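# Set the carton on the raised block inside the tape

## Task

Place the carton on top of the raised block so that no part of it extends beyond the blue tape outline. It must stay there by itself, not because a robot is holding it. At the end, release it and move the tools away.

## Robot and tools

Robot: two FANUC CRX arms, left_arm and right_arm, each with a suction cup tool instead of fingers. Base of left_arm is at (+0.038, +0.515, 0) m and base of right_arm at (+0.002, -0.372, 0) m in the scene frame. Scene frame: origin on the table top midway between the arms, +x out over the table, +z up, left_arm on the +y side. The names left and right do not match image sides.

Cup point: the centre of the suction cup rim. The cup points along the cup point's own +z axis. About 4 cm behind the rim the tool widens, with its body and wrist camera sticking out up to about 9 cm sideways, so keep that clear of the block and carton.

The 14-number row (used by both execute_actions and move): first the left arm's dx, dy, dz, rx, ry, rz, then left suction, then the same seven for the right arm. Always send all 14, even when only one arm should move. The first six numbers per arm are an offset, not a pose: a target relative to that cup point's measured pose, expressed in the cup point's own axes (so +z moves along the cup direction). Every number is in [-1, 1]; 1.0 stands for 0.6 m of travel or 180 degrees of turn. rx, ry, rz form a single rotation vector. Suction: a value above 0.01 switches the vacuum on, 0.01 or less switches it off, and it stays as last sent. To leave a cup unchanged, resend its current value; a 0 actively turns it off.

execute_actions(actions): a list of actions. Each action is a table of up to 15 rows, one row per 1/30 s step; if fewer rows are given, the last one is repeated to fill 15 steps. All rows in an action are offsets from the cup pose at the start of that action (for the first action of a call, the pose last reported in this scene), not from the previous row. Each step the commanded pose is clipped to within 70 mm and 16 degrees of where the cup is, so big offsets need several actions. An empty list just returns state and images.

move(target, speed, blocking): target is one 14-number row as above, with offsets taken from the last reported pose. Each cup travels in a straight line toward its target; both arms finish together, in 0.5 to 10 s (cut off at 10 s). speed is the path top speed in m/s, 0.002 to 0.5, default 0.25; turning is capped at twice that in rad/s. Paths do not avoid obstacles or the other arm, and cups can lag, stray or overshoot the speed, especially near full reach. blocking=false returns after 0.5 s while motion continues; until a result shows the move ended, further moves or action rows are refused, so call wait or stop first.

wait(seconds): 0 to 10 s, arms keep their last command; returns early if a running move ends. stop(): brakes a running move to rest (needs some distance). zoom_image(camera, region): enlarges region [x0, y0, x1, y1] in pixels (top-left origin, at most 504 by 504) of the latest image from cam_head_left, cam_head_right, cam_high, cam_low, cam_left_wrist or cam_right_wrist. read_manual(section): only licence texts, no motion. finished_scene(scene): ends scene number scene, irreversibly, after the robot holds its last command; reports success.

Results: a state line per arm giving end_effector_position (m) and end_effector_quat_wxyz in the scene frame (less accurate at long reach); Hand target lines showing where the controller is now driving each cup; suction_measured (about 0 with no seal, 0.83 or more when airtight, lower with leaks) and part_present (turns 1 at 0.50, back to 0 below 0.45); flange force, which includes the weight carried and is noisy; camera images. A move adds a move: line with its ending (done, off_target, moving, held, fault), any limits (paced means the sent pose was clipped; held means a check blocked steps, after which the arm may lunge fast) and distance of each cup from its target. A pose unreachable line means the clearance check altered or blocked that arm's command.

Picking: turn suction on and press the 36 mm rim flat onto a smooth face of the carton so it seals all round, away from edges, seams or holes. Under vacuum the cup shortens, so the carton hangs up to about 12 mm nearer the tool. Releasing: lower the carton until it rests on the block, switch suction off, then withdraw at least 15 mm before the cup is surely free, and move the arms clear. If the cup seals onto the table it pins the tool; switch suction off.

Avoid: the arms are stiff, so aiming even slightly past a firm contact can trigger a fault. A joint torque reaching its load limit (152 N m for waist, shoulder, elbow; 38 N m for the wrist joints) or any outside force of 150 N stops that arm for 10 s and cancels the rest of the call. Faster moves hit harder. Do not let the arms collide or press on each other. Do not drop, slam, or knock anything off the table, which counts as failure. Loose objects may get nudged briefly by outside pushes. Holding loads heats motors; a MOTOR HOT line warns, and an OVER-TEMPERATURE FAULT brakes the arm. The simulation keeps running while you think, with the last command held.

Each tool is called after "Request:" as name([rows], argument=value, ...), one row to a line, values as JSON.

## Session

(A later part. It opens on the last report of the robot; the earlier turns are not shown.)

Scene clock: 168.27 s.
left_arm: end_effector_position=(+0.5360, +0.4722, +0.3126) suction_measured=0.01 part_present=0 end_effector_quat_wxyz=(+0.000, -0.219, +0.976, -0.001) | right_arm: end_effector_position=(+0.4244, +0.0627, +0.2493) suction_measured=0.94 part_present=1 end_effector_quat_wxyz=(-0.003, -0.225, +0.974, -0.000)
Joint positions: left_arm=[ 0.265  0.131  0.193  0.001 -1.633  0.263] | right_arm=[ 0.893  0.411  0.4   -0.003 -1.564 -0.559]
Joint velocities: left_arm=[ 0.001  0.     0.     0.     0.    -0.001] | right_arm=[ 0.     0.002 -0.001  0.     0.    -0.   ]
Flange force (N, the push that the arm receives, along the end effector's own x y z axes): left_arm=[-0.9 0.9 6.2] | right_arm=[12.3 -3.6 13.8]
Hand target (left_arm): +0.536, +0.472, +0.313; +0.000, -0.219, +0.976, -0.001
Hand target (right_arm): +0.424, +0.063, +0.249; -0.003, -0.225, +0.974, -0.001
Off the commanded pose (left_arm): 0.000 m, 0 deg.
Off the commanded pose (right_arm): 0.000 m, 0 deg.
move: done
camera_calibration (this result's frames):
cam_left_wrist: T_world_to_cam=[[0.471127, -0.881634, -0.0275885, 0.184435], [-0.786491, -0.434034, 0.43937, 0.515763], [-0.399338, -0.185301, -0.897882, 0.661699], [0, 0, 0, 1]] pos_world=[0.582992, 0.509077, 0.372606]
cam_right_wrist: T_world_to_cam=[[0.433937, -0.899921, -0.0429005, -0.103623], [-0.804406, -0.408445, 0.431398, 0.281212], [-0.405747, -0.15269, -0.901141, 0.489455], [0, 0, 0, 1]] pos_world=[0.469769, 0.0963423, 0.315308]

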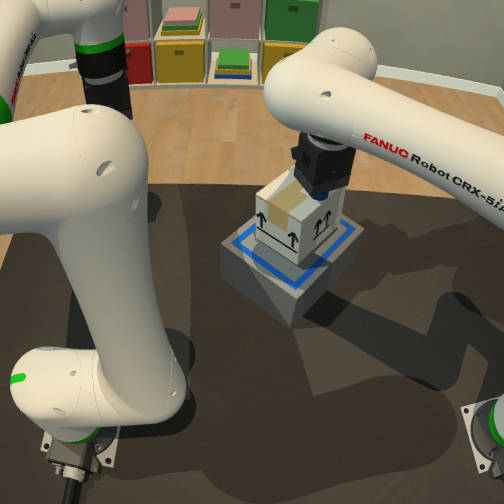

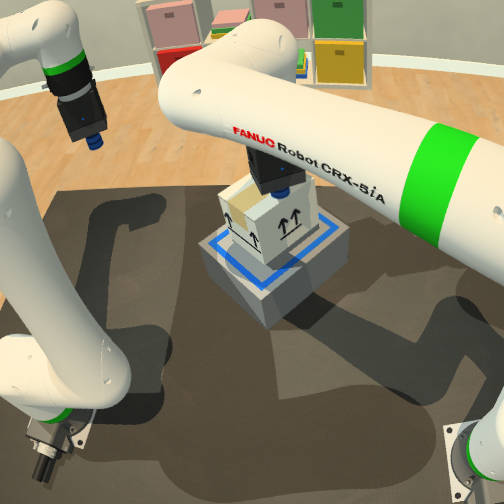

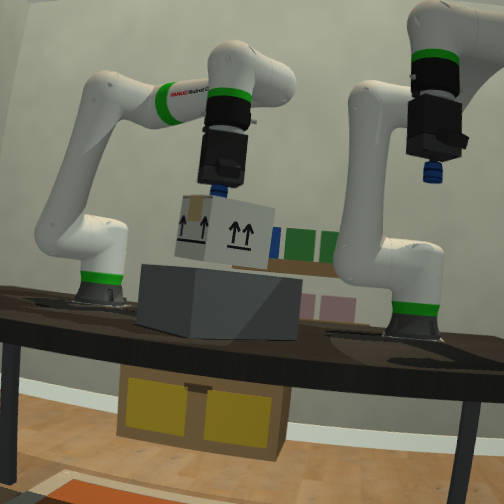

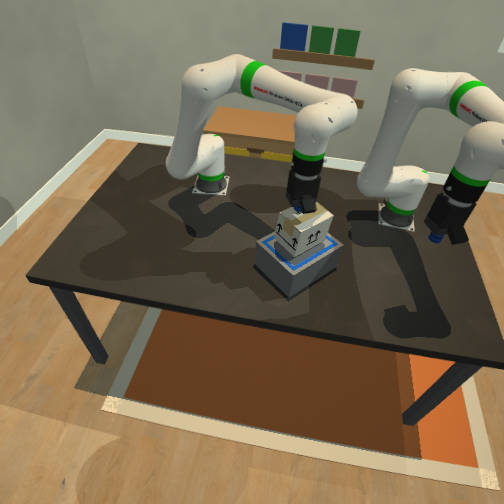

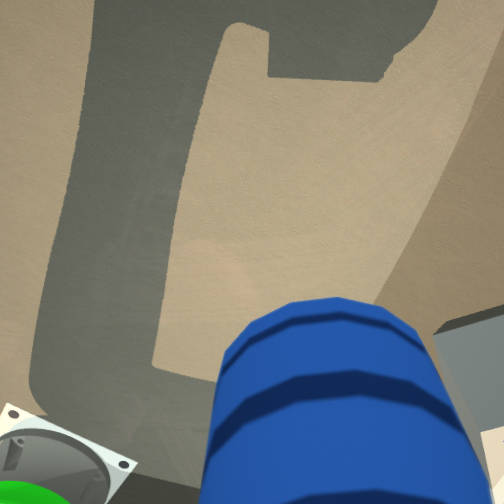

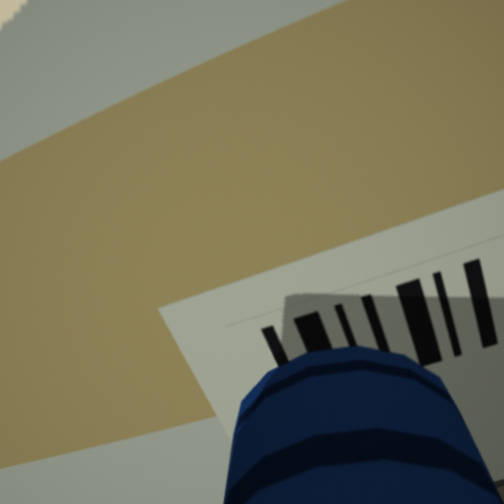

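Request:
move(target=[0,0,0,0,0,0,0,0,0,0.014,0,0,0,1], speed=0.03)

Request:
zoom_image(camera="cam_low", region=[240, 180, 360, 300])

Request:
zoom_image(camera="cam_head_right", region=[190, 160, 370, 330])

Scene clock: 182.47 s.
left_arm: end_effector_position=(+0.5360, +0.4722, +0.3126) suction_measured=0.01 part_present=0 end_effector_quat_wxyz=(+0.000, -0.219, +0.976, -0.001) | right_arm: end_effector_position=(+0.4245, +0.0627, +0.2410) suction_measured=0.94 part_present=1 end_effector_quat_wxyz=(-0.003, -0.225, +0.974, -0.001)
Joint positions: left_arm=[ 0.265  0.131  0.193  0.001 -1.633  0.263] | right_arm=[ 0.893  0.412  0.381 -0.003 -1.544 -0.559]
Joint velocities: left_arm=[ 0.     0.    -0.    -0.002 -0.    -0.001] | right_arm=[ 0.     0.    -0.001 -0.     0.001  0.001]
Flange force (N, the push that the arm receives, along the end effector's own x y z axes): left_arm=[-0.8 0.7 5.9] | right_arm=[7.6 1.9 8.9]
Hand target (left_arm): +0.536, +0.472, +0.313; +0.000, -0.219, +0.976, -0.001
Hand target (right_arm): +0.424, +0.063, +0.241; -0.003, -0.225, +0.974, -0.000
Off the commanded pose (left_arm): 0.000 m, 0 deg.
Off the commanded pose (right_arm): 0.000 m, 0 deg.
move: done
camera_calibration (this result's frames):
cam_left_wrist: T_world_to_cam=[[0.471127, -0.881634, -0.0275886, 0.184435], [-0.786491, -0.434034, 0.43937, 0.515763], [-0.399338, -0.185301, -0.897882, 0.661699], [0, 0, 0, 1]] pos_world=[0.582992, 0.509077, 0.372606]
cam_right_wrist: T_world_to_cam=[[0.433918, -0.899944, -0.0426116, -0.104116], [-0.804534, -0.408334, 0.431263, 0.284922], [-0.405513, -0.15285, -0.901219, 0.481872], [0, 0, 0, 1]] pos_world=[0.469812, 0.0962986, 0.30696]

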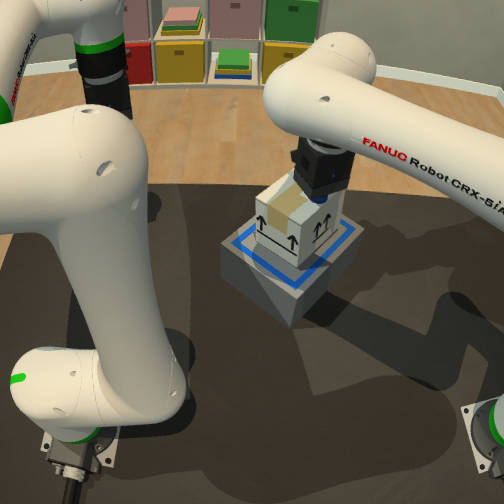

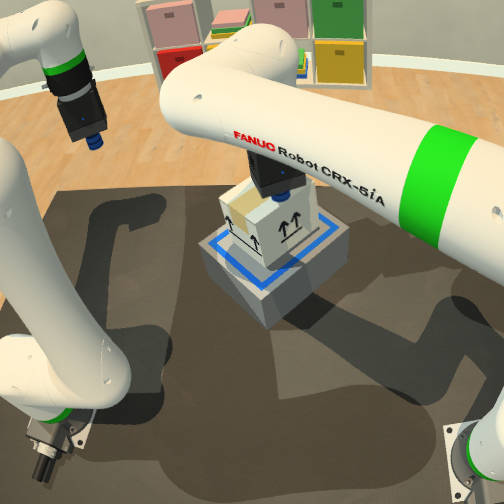

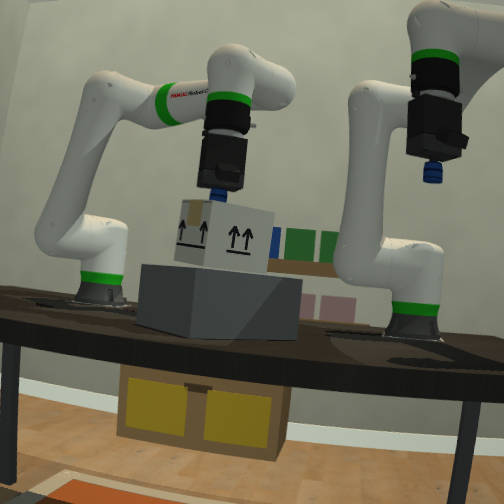

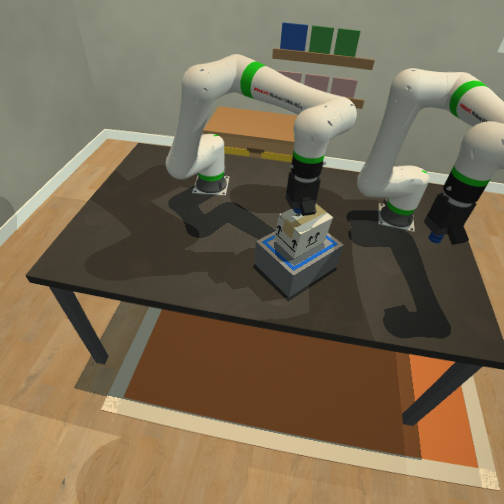

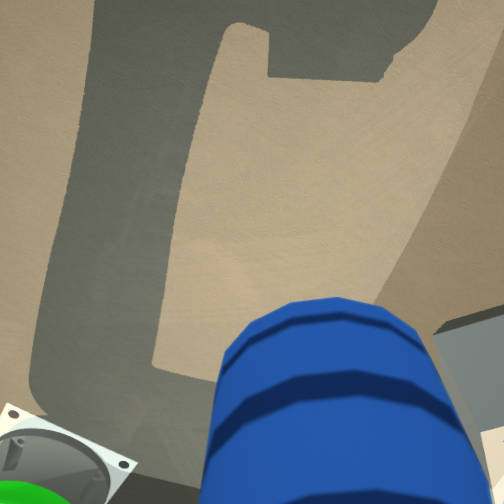

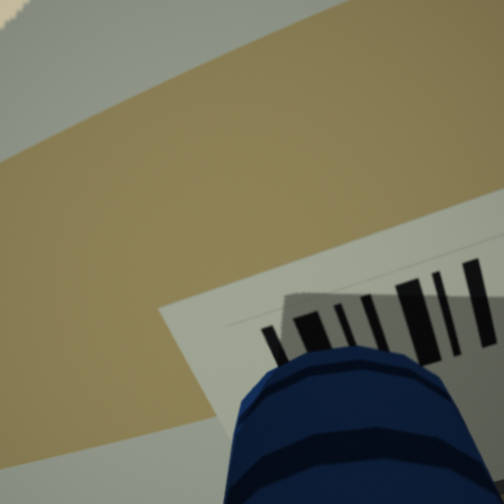

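Region (240, 180, 360, 300) of cam_low's 504x504 image, scaled by 4.200, with more detail than that image has.

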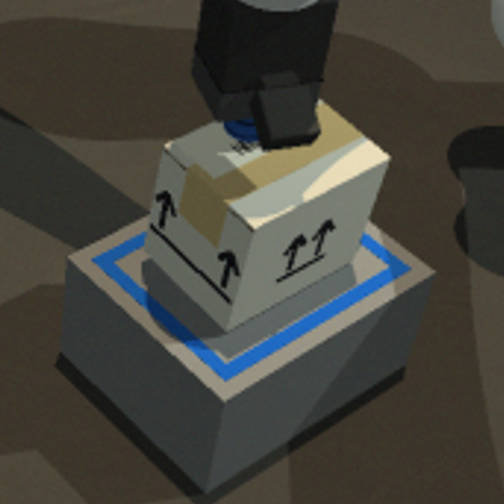

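Region (190, 160, 370, 330) of cam_head_right's 504x504 image, scaled by 2.800, with more detail than that image has.

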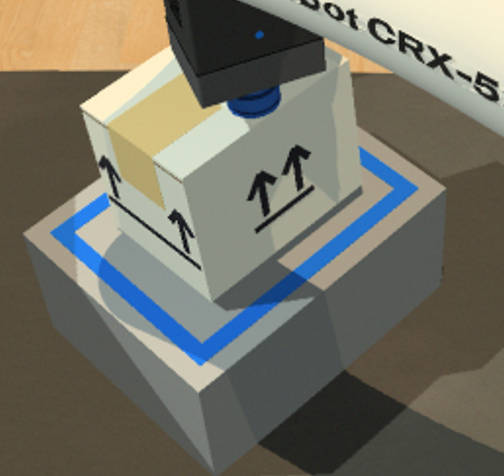

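Request:
move(target=[0,0,0,0,0,0,0,0,0,0.005,0,0,0,1], speed=0.02)

Request:
zoom_image(camera="cam_low", region=[240, 180, 360, 300])

Scene clock: 189.03 s.
left_arm: end_effector_position=(+0.5360, +0.4722, +0.3126) suction_measured=0.01 part_present=0 end_effector_quat_wxyz=(+0.000, -0.219, +0.976, -0.001) | right_arm: end_effector_position=(+0.4244, +0.0627, +0.2380) suction_measured=0.94 part_present=1 end_effector_quat_wxyz=(-0.003, -0.225, +0.974, -0.000)
Joint positions: left_arm=[ 0.265  0.131  0.193  0.001 -1.633  0.263] | right_arm=[ 0.893  0.412  0.374 -0.003 -1.538 -0.559]
Joint velocities: left_arm=[ 0.001  0.001  0.     0.001 -0.002  0.001] | right_arm=[-0.    -0.    -0.001  0.     0.     0.001]
Flange force (N, the push that the arm receives, along the end effector's own x y z axes): left_arm=[-0.9 1.2 5.6] | right_arm=[7.8 -1.8 9.2]
Hand target (left_arm): +0.536, +0.472, +0.313; +0.000, -0.219, +0.976, -0.001
Hand target (right_arm): +0.424, +0.063, +0.238; -0.003, -0.225, +0.974, -0.001
Off the commanded pose (left_arm): 0.000 m, 0 deg.
Off the commanded pose (right_arm): 0.000 m, 0 deg.
move: done
camera_calibration (this result's frames):
cam_left_wrist: T_world_to_cam=[[0.471127, -0.881634, -0.0275885, 0.184435], [-0.786491, -0.434034, 0.43937, 0.515763], [-0.399338, -0.185301, -0.897883, 0.661699], [0, 0, 0, 1]] pos_world=[0.582992, 0.509077, 0.372606]
cam_right_wrist: T_world_to_cam=[[0.43385, -0.899963, -0.0429094, -0.104083], [-0.804451, -0.408374, 0.43138, 0.286109], [-0.405749, -0.152636, -0.901149, 0.479203], [0, 0, 0, 1]] pos_world=[0.469753, 0.0963122, 0.303946]

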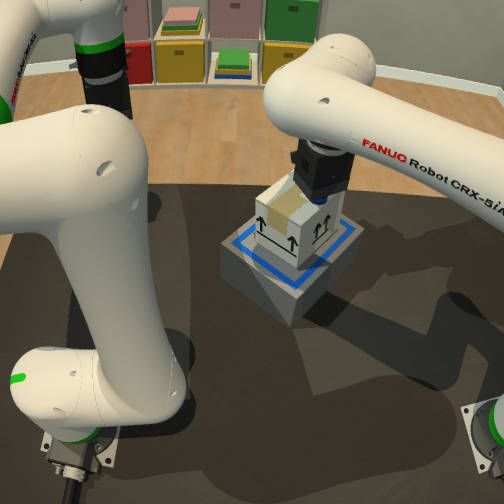

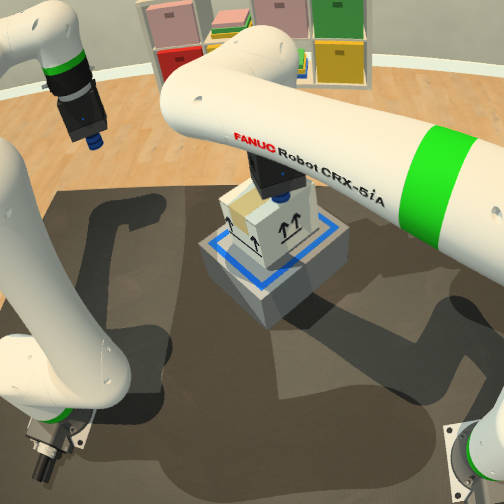

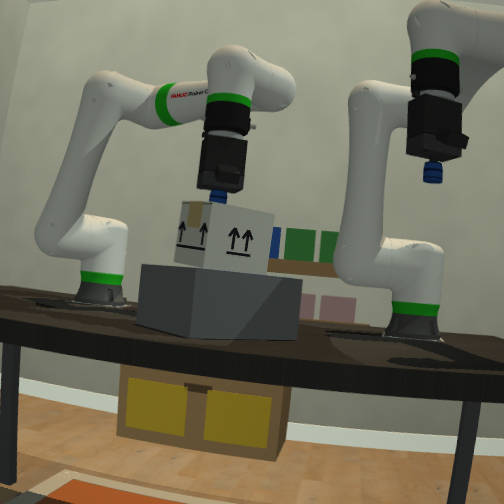

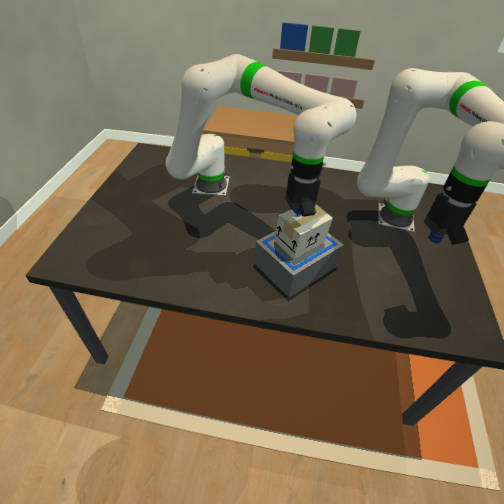

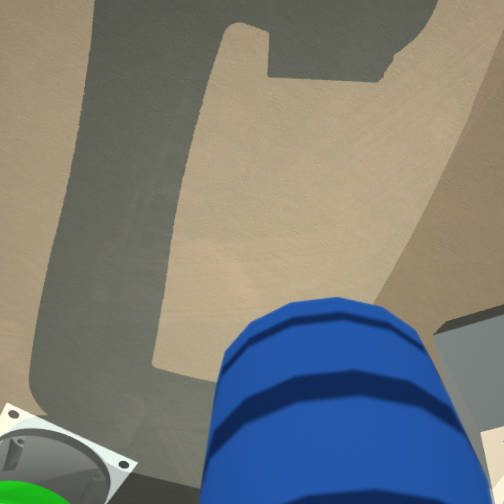

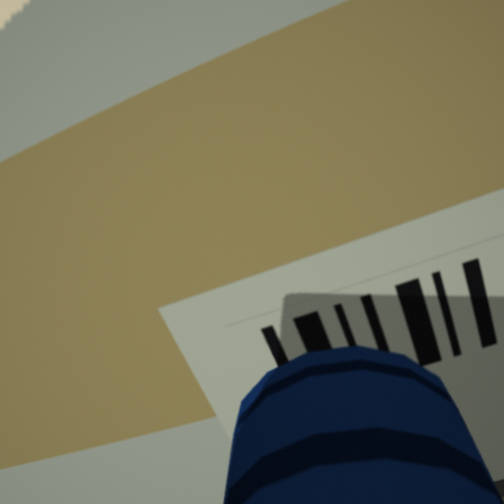

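Region (240, 180, 360, 300) of cam_low's 504x504 image, scaled by 4.200, with more detail than that image has.

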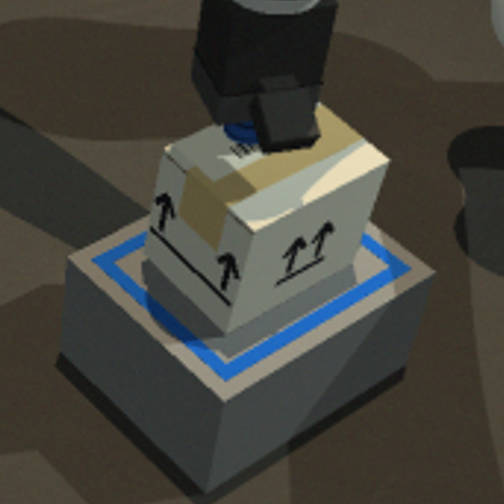

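Request:
move(target=[0,0,0,0,0,0,0,0,0,0.005,0,0,0,1], speed=0.02)

Request:
zoom_image(camera="cam_low", region=[240, 180, 360, 300])

Scene clock: 197.47 s.
left_arm: end_effector_position=(+0.5360, +0.4722, +0.3126) suction_measured=0.01 part_present=0 end_effector_quat_wxyz=(+0.000, -0.219, +0.976, -0.001) | right_arm: end_effector_position=(+0.4245, +0.0627, +0.2350) suction_measured=0.94 part_present=1 end_effector_quat_wxyz=(-0.003, -0.225, +0.974, -0.001)
Joint positions: left_arm=[ 0.265  0.131  0.193  0.001 -1.633  0.263] | right_arm=[ 0.893  0.412  0.368 -0.003 -1.531 -0.559]
Joint velocities: left_arm=[-0.    -0.002  0.     0.     0.     0.001] | right_arm=[-0.    -0.    -0.001 -0.     0.     0.001]
Flange force (N, the push that the arm receives, along the end effector's own x y z axes): left_arm=[-1.1 0.8 5.0] | right_arm=[6.6 -1.9 8.0]
Hand target (left_arm): +0.536, +0.472, +0.313; +0.000, -0.219, +0.976, -0.001
Hand target (right_arm): +0.424, +0.063, +0.235; -0.003, -0.225, +0.974, -0.000
Off the commanded pose (left_arm): 0.000 m, 0 deg.
Off the commanded pose (right_arm): 0.000 m, 0 deg.
move: done
camera_calibration (this result's frames):
cam_left_wrist: T_world_to_cam=[[0.471127, -0.881634, -0.0275885, 0.184435], [-0.786491, -0.434034, 0.43937, 0.515763], [-0.399338, -0.185301, -0.897882, 0.661699], [0, 0, 0, 1]] pos_world=[0.582992, 0.509077, 0.372606]
cam_right_wrist: T_world_to_cam=[[0.43388, -0.899962, -0.0426295, -0.104361], [-0.80456, -0.408313, 0.431236, 0.287493], [-0.405502, -0.152807, -0.901232, 0.476488], [0, 0, 0, 1]] pos_world=[0.469802, 0.096277, 0.301]

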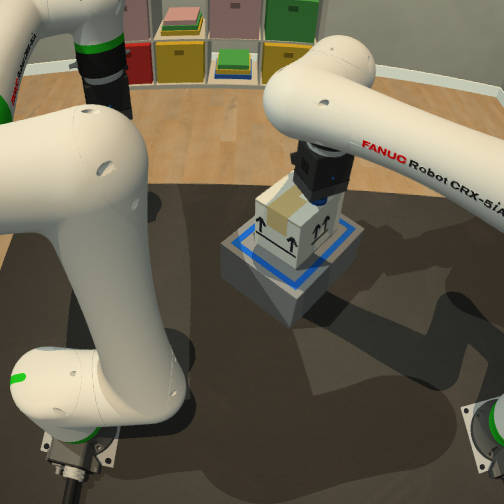

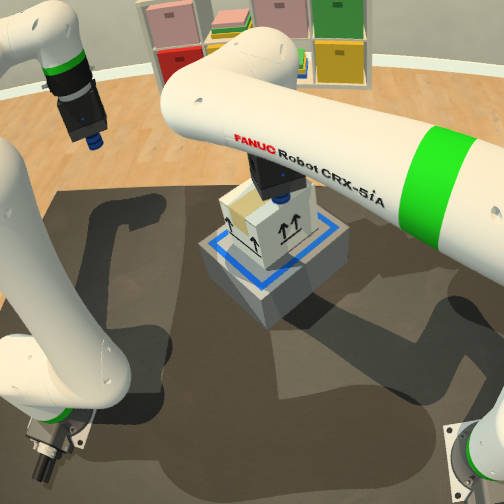

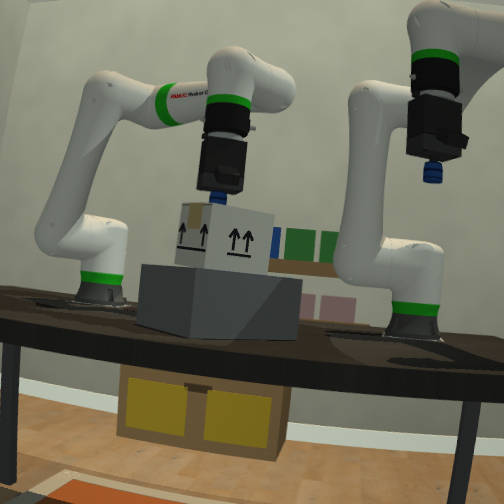

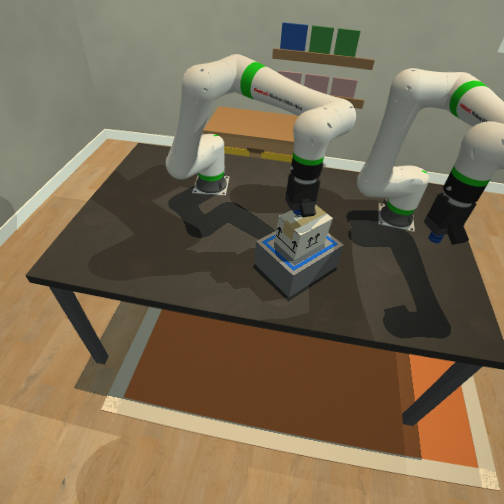

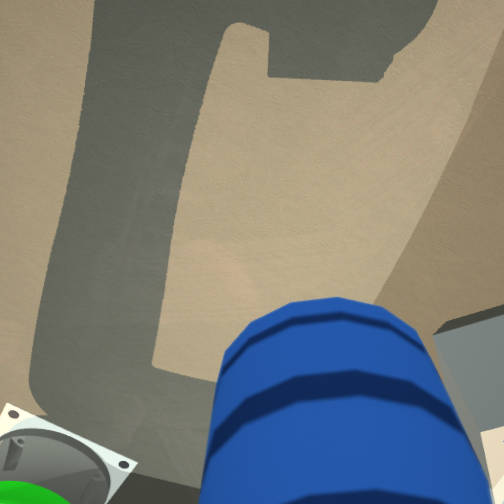

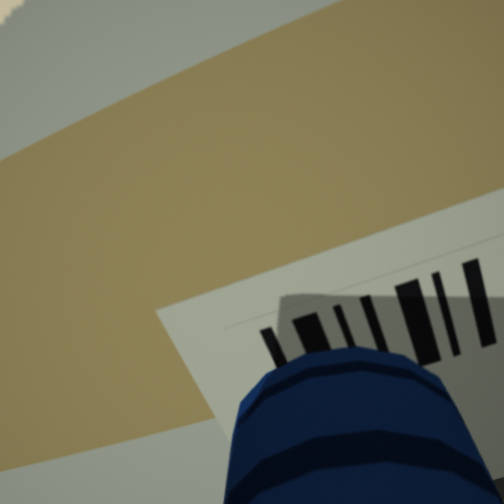

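Region (240, 180, 360, 300) of cam_low's 504x504 image, scaled by 4.200, with more detail than that image has.

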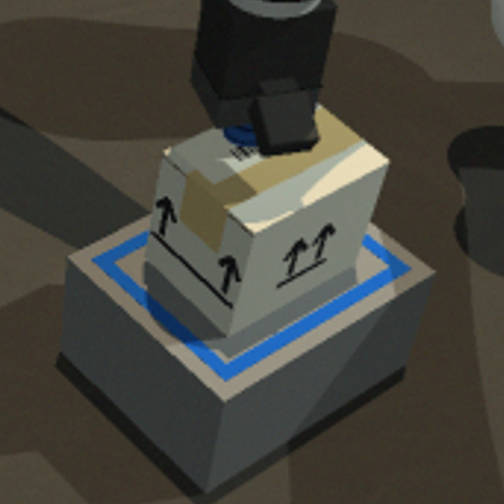

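Request:
move(target=[0,0,0,0,0,0,0,0,0,0.004,0,0,0,1], speed=0.02)

Request:
execute_actions([
  [[0,0,0,0,0,0,0,0,0,0,0,0,0,0]],
  [[0,0,0,0,0,0,0,0,0,0,0,0,0,0]],
])

Request:
move(target=[0,0,0,0,0,0,0,0,0,-0.1,0,0,0,0], speed=0.1)

Scene clock: 205.50 s.
left_arm: end_effector_position=(+0.5360, +0.4722, +0.3126) suction_measured=0.01 part_present=0 end_effector_quat_wxyz=(+0.000, -0.219, +0.976, -0.001) | right_arm: end_effector_position=(+0.4244, +0.0627, +0.2326) suction_measured=0.94 part_present=1 end_effector_quat_wxyz=(-0.003, -0.225, +0.974, -0.000)
Joint positions: left_arm=[ 0.265  0.131  0.193  0.001 -1.633  0.263] | right_arm=[ 0.893  0.413  0.363 -0.003 -1.525 -0.559]
Joint velocities: left_arm=[ 0.    -0.001 -0.    -0.001 -0.    -0.   ] | right_arm=[ 0.     0.001 -0.    -0.     0.001 -0.   ]
Flange force (N, the push that the arm receives, along the end effector's own x y z axes): left_arm=[-0.5 1.0 5.7] | right_arm=[24.0 -3.4 -17.5]
Hand target (left_arm): +0.536, +0.472, +0.313; +0.000, -0.219, +0.976, -0.001
Hand target (right_arm): +0.424, +0.063, +0.233; -0.003, -0.225, +0.974, -0.001
Off the commanded pose (left_arm): 0.000 m, 0 deg.
Off the commanded pose (right_arm): 0.000 m, 0 deg.
move: done
camera_calibration (this result's frames):
cam_left_wrist: T_world_to_cam=[[0.471127, -0.881634, -0.0275885, 0.184435], [-0.786491, -0.434034, 0.43937, 0.515763], [-0.399337, -0.185301, -0.897883, 0.661699], [0, 0, 0, 1]] pos_world=[0.582992, 0.509077, 0.372606]
cam_right_wrist: T_world_to_cam=[[0.433799, -0.899989, -0.0428839, -0.10432], [-0.804464, -0.408312, 0.431416, 0.288402], [-0.405779, -0.152649, -0.901133, 0.474357], [0, 0, 0, 1]] pos_world=[0.469748, 0.0962811, 0.298564]

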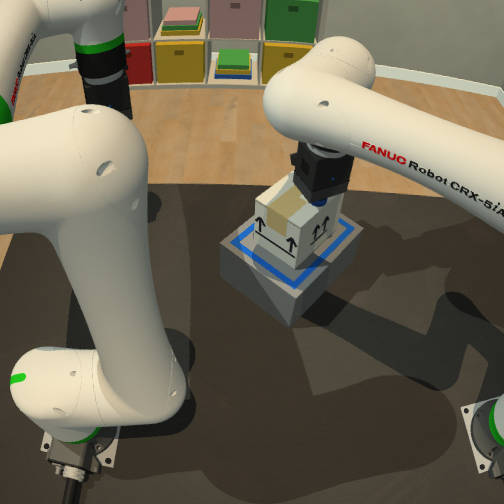

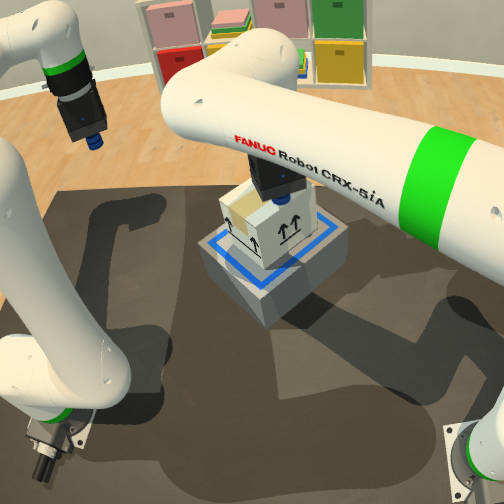

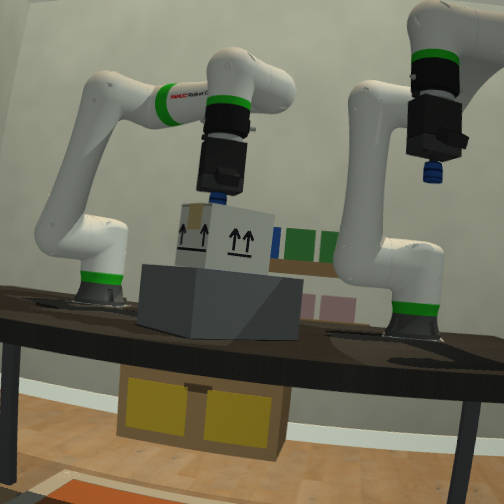

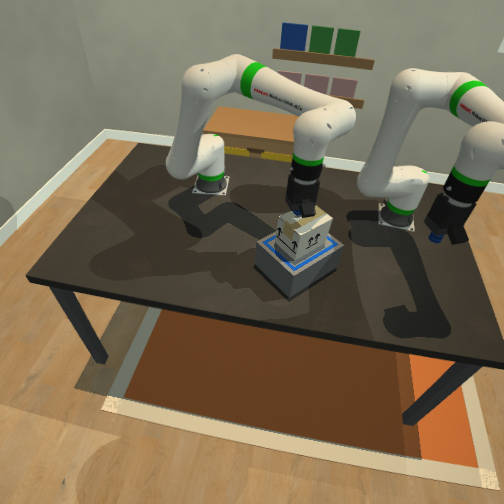

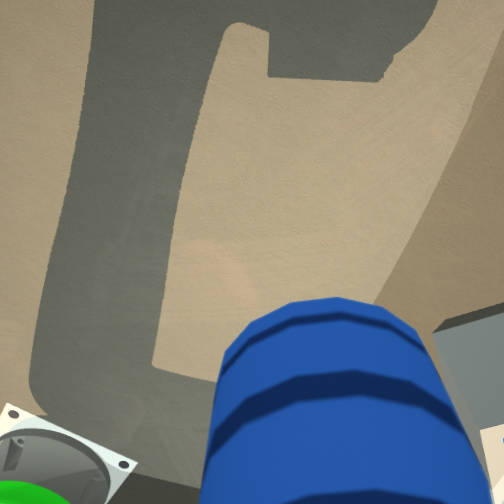

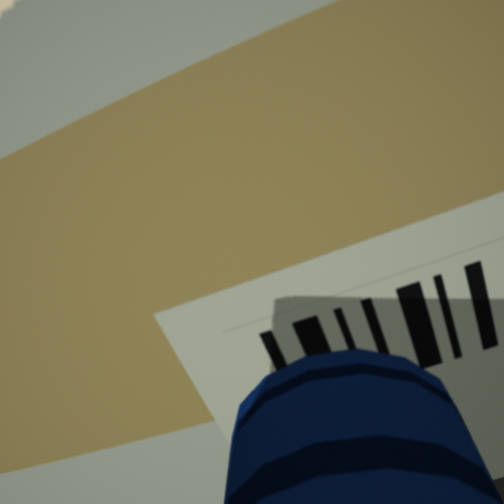

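Scene clock: 206.50 s.
left_arm: end_effector_position=(+0.5360, +0.4722, +0.3126) suction_measured=0.01 part_present=0 end_effector_quat_wxyz=(+0.000, -0.219, +0.976, -0.001) | right_arm: end_effector_position=(+0.4244, +0.0627, +0.2325) suction_measured=0.00 part_present=0 end_effector_quat_wxyz=(-0.003, -0.225, +0.974, -0.001)
Joint positions: left_arm=[ 0.265  0.131  0.193  0.001 -1.633  0.263] | right_arm=[ 0.893  0.413  0.363 -0.003 -1.525 -0.559]
Joint velocities: left_arm=[-0.001  0.002  0.    -0.    -0.    -0.001] | right_arm=[-0.     0.002  0.    -0.001 -0.     0.   ]
Flange force (N, the push that the arm receives, along the end effector's own x y z axes): left_arm=[-0.9 1.1 5.2] | right_arm=[14.6 -3.5 -8.2]
Flange force at the end of the 1st action (N, along the end effector's axes at the end of the call): left_arm=[-1.2 1.4 6.1] | right_arm=[7.2 0.5 -11.1]
Hand target (left_arm): +0.536, +0.472, +0.313; +0.000, -0.219, +0.976, -0.001
Hand target (right_arm): +0.424, +0.063, +0.233; -0.003, -0.225, +0.974, -0.001
Off the commanded pose (left_arm): 0.000 m, 0 deg.
Off the commanded pose (right_arm): 0.000 m, 0 deg.
camera_calibration (this result's frames):
cam_left_wrist: T_world_to_cam=[[0.471127, -0.881634, -0.0275885, 0.184435], [-0.786491, -0.434034, 0.43937, 0.515763], [-0.399338, -0.185301, -0.897883, 0.661699], [0, 0, 0, 1]] pos_world=[0.582992, 0.509077, 0.372606]
cam_right_wrist: T_world_to_cam=[[0.433797, -0.899992, -0.0428376, -0.104344], [-0.804444, -0.40828, 0.431483, 0.288378], [-0.405821, -0.152715, -0.901104, 0.474324], [0, 0, 0, 1]] pos_world=[0.469739, 0.0962669, 0.298515]

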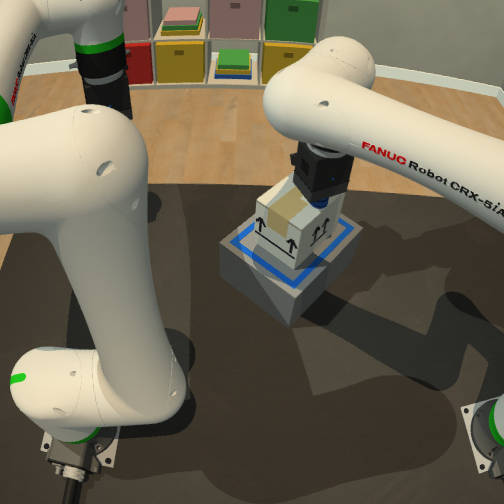

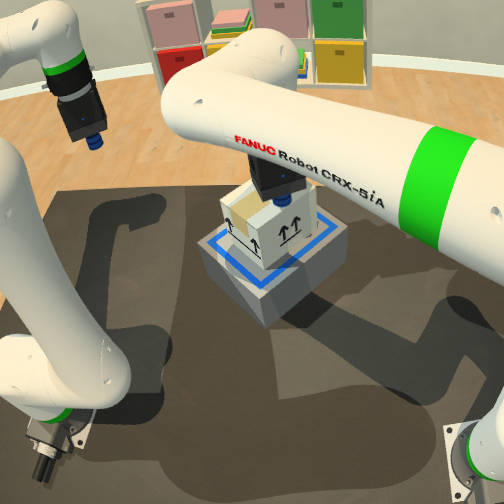

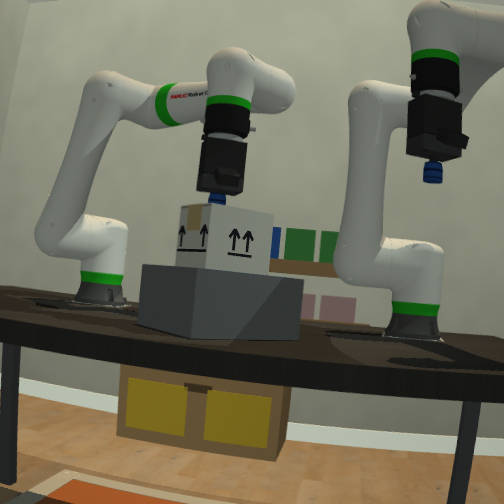

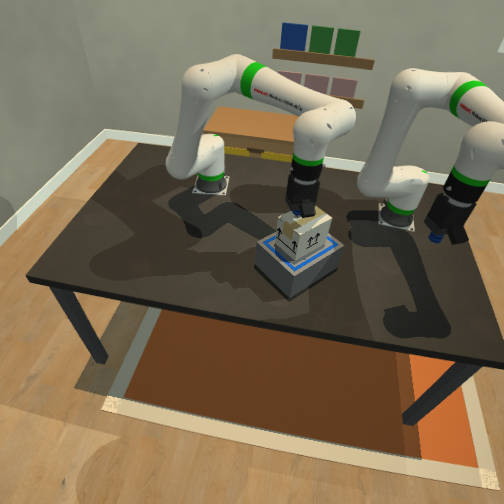

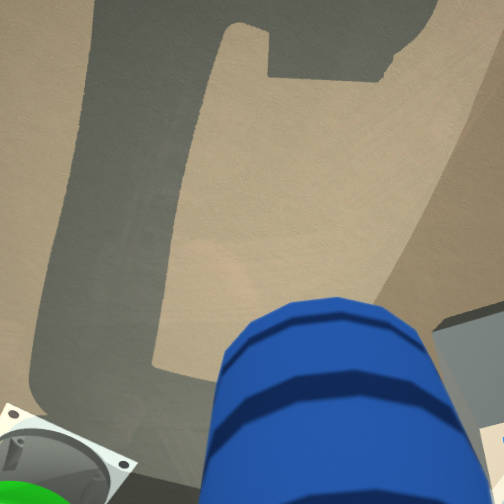

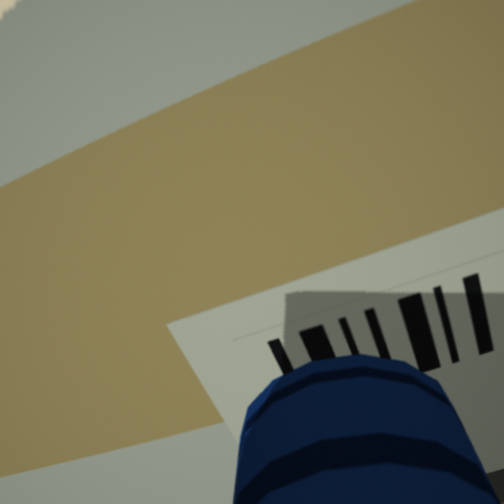

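Scene clock: 207.43 s.
left_arm: end_effector_position=(+0.5360, +0.4722, +0.3126) suction_measured=0.01 part_present=0 end_effector_quat_wxyz=(+0.000, -0.219, +0.976, -0.001) | right_arm: end_effector_position=(+0.4245, +0.0628, +0.2925) suction_measured=0.00 part_present=0 end_effector_quat_wxyz=(-0.003, -0.225, +0.974, -0.001)
Joint positions: left_arm=[ 0.265  0.131  0.193  0.001 -1.633  0.263] | right_arm=[ 0.893  0.416  0.507 -0.003 -1.666 -0.559]
Joint velocities: left_arm=[-0.001 -0.001 -0.    -0.002  0.001 -0.001] | right_arm=[ 0.    -0.001  0.002 -0.001 -0.001  0.   ]
Flange force (N, the push that the arm receives, along the end effector's own x y z axes): left_arm=[-0.2 1.3 6.0] | right_arm=[11.2 -1.7 4.1]
Hand target (left_arm): +0.536, +0.472, +0.313; +0.000, -0.219, +0.976, -0.001
Hand target (right_arm): +0.424, +0.063, +0.293; -0.003, -0.225, +0.974, -0.001
Off the commanded pose (left_arm): 0.000 m, 0 deg.
Off the commanded pose (right_arm): 0.000 m, 0 deg.
move: done
camera_calibration (this result's frames):
cam_left_wrist: T_world_to_cam=[[0.471127, -0.881634, -0.0275885, 0.184435], [-0.786491, -0.434034, 0.43937, 0.515763], [-0.399337, -0.185301, -0.897883, 0.661699], [0, 0, 0, 1]] pos_world=[0.582992, 0.509077, 0.372606]
cam_right_wrist: T_world_to_cam=[[0.434215, -0.899801, -0.0426144, -0.102006], [-0.804349, -0.408583, 0.431372, 0.262672], [-0.40556, -0.153031, -0.901167, 0.52839], [0, 0, 0, 1]] pos_world=[0.469867, 0.0963988, 0.358512]

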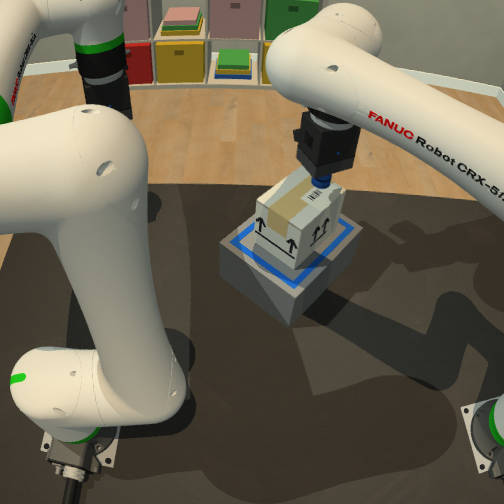

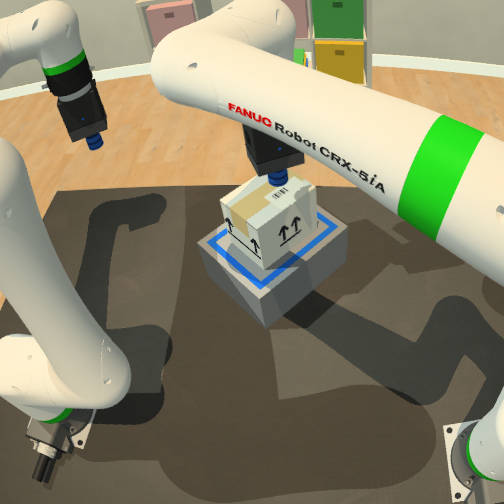

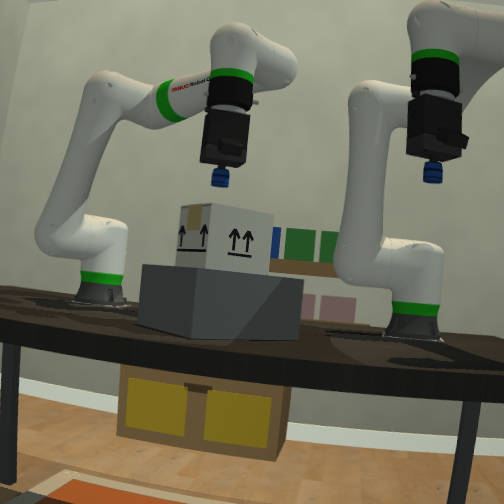

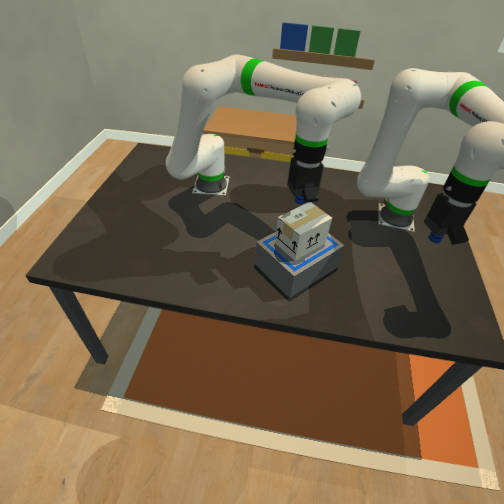

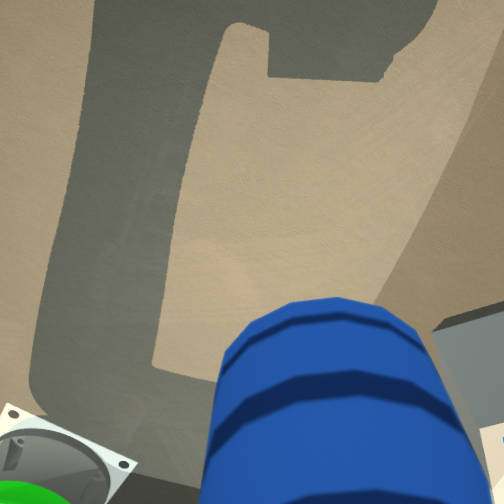

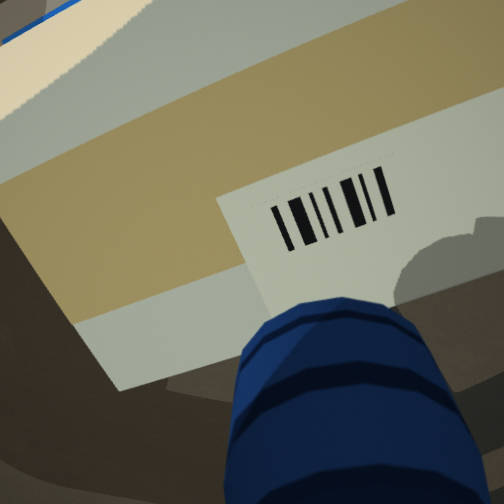

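Request:
move(target=[0,0,0,0,0,0,0,0.22,-0.45,-0.02,0,0,0,0], speed=0.4)

Request:
zoom_image(camera="cam_low", region=[240, 180, 360, 300])

Request:
zoom_image(camera="cam_head_right", region=[190, 160, 370, 330])

Scene clock: 219.33 s.
left_arm: end_effector_position=(+0.5360, +0.4722, +0.3126) suction_measured=0.01 part_present=0 end_effector_quat_wxyz=(+0.000, -0.219, +0.976, -0.001) | right_arm: end_effector_position=(+0.4250, -0.2375, +0.3055) suction_measured=0.00 part_present=0 end_effector_quat_wxyz=(-0.003, -0.225, +0.974, +0.000)
Joint positions: left_arm=[ 0.265  0.131  0.193  0.001 -1.633  0.263] | right_arm=[ 0.482 -0.008  0.031 -0.002 -1.614 -0.149]
Joint velocities: left_arm=[-0.001  0.003  0.     0.    -0.001 -0.001] | right_arm=[-0.002  0.001  0.002 -0.003 -0.     0.002]
Flange force (N, the push that the arm receives, along the end effector's own x y z axes): left_arm=[-0.9 0.2 5.5] | right_arm=[6.0 3.0 1.4]
Hand target (left_arm): +0.536, +0.472, +0.313; +0.000, -0.219, +0.976, -0.001
Hand target (right_arm): +0.425, -0.237, +0.306; -0.003, -0.225, +0.974, +0.000
Off the commanded pose (left_arm): 0.000 m, 0 deg.
Off the commanded pose (right_arm): 0.001 m, 0 deg.
move: done
camera_calibration (this result's frames):
cam_left_wrist: T_world_to_cam=[[0.471127, -0.881634, -0.0275885, 0.184435], [-0.786491, -0.434034, 0.43937, 0.515763], [-0.399337, -0.185301, -0.897883, 0.661699], [0, 0, 0, 1]] pos_world=[0.582992, 0.509077, 0.372606]
cam_right_wrist: T_world_to_cam=[[0.434131, -0.899784, -0.043802, -0.371379], [-0.8045, -0.409118, 0.430584, 0.134939], [-0.405353, -0.151691, -0.901487, 0.494666], [0, 0, 0, 1]] pos_world=[0.470299, -0.203919, 0.371566]

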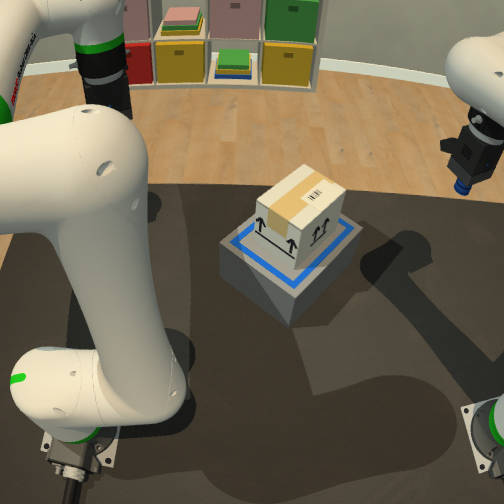

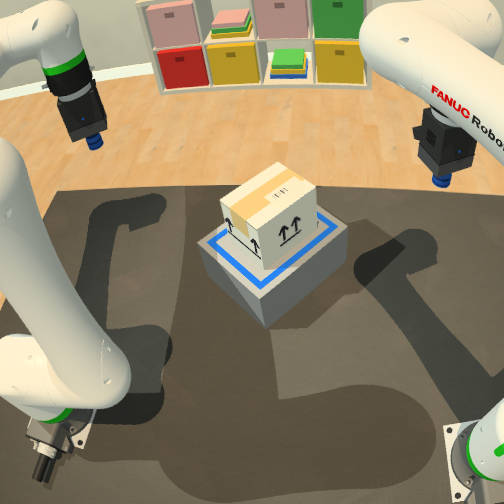

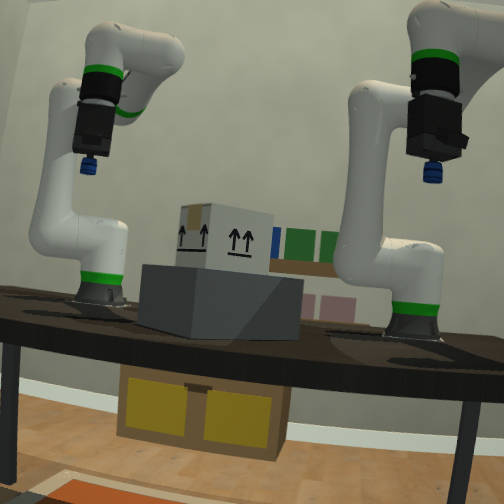

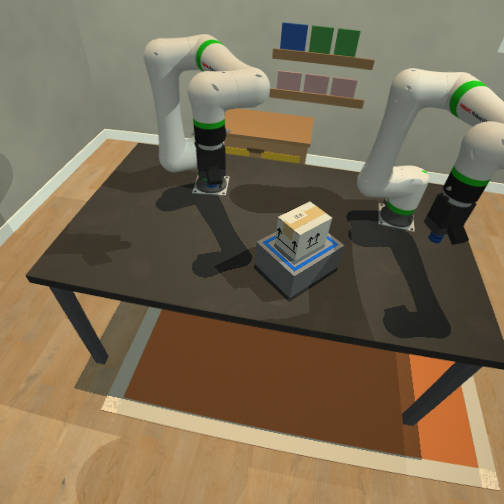

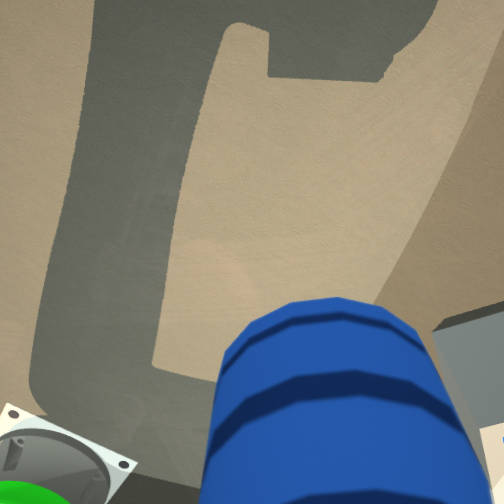

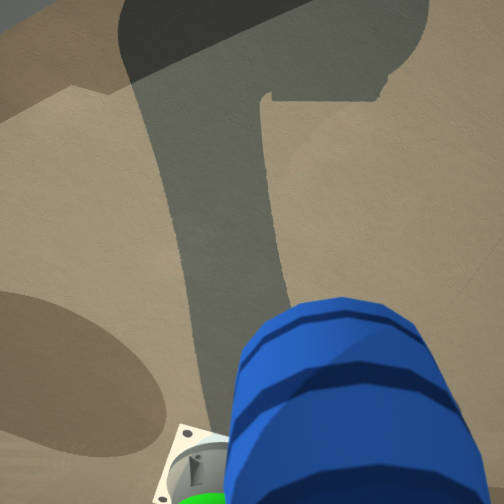

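Region (240, 180, 360, 300) of cam_low's 504x504 image, scaled by 4.200, with more detail than that image has.

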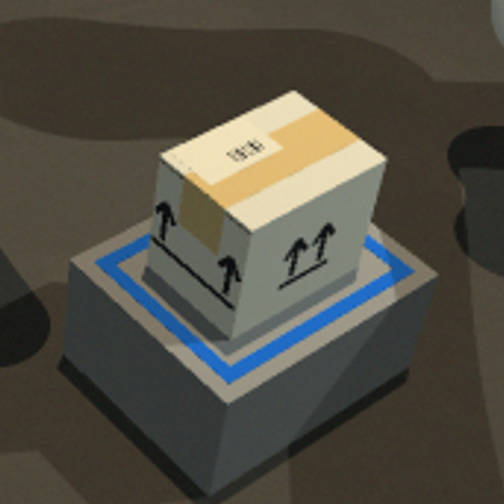

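Region (190, 160, 370, 330) of cam_head_right's 504x504 image, scaled by 2.800, with more detail than that image has.

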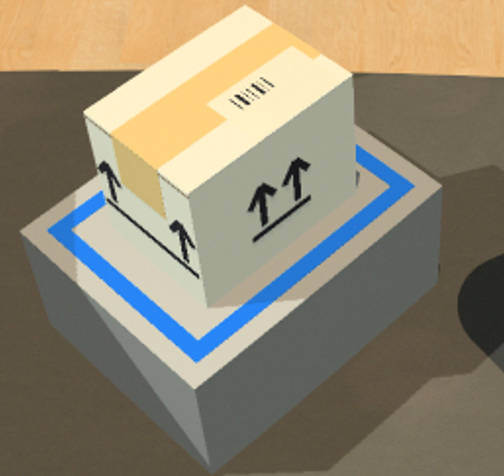

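Clear margins on all sides.

Request:
finished_scene(scene=2)

The scene is finished: the task was done.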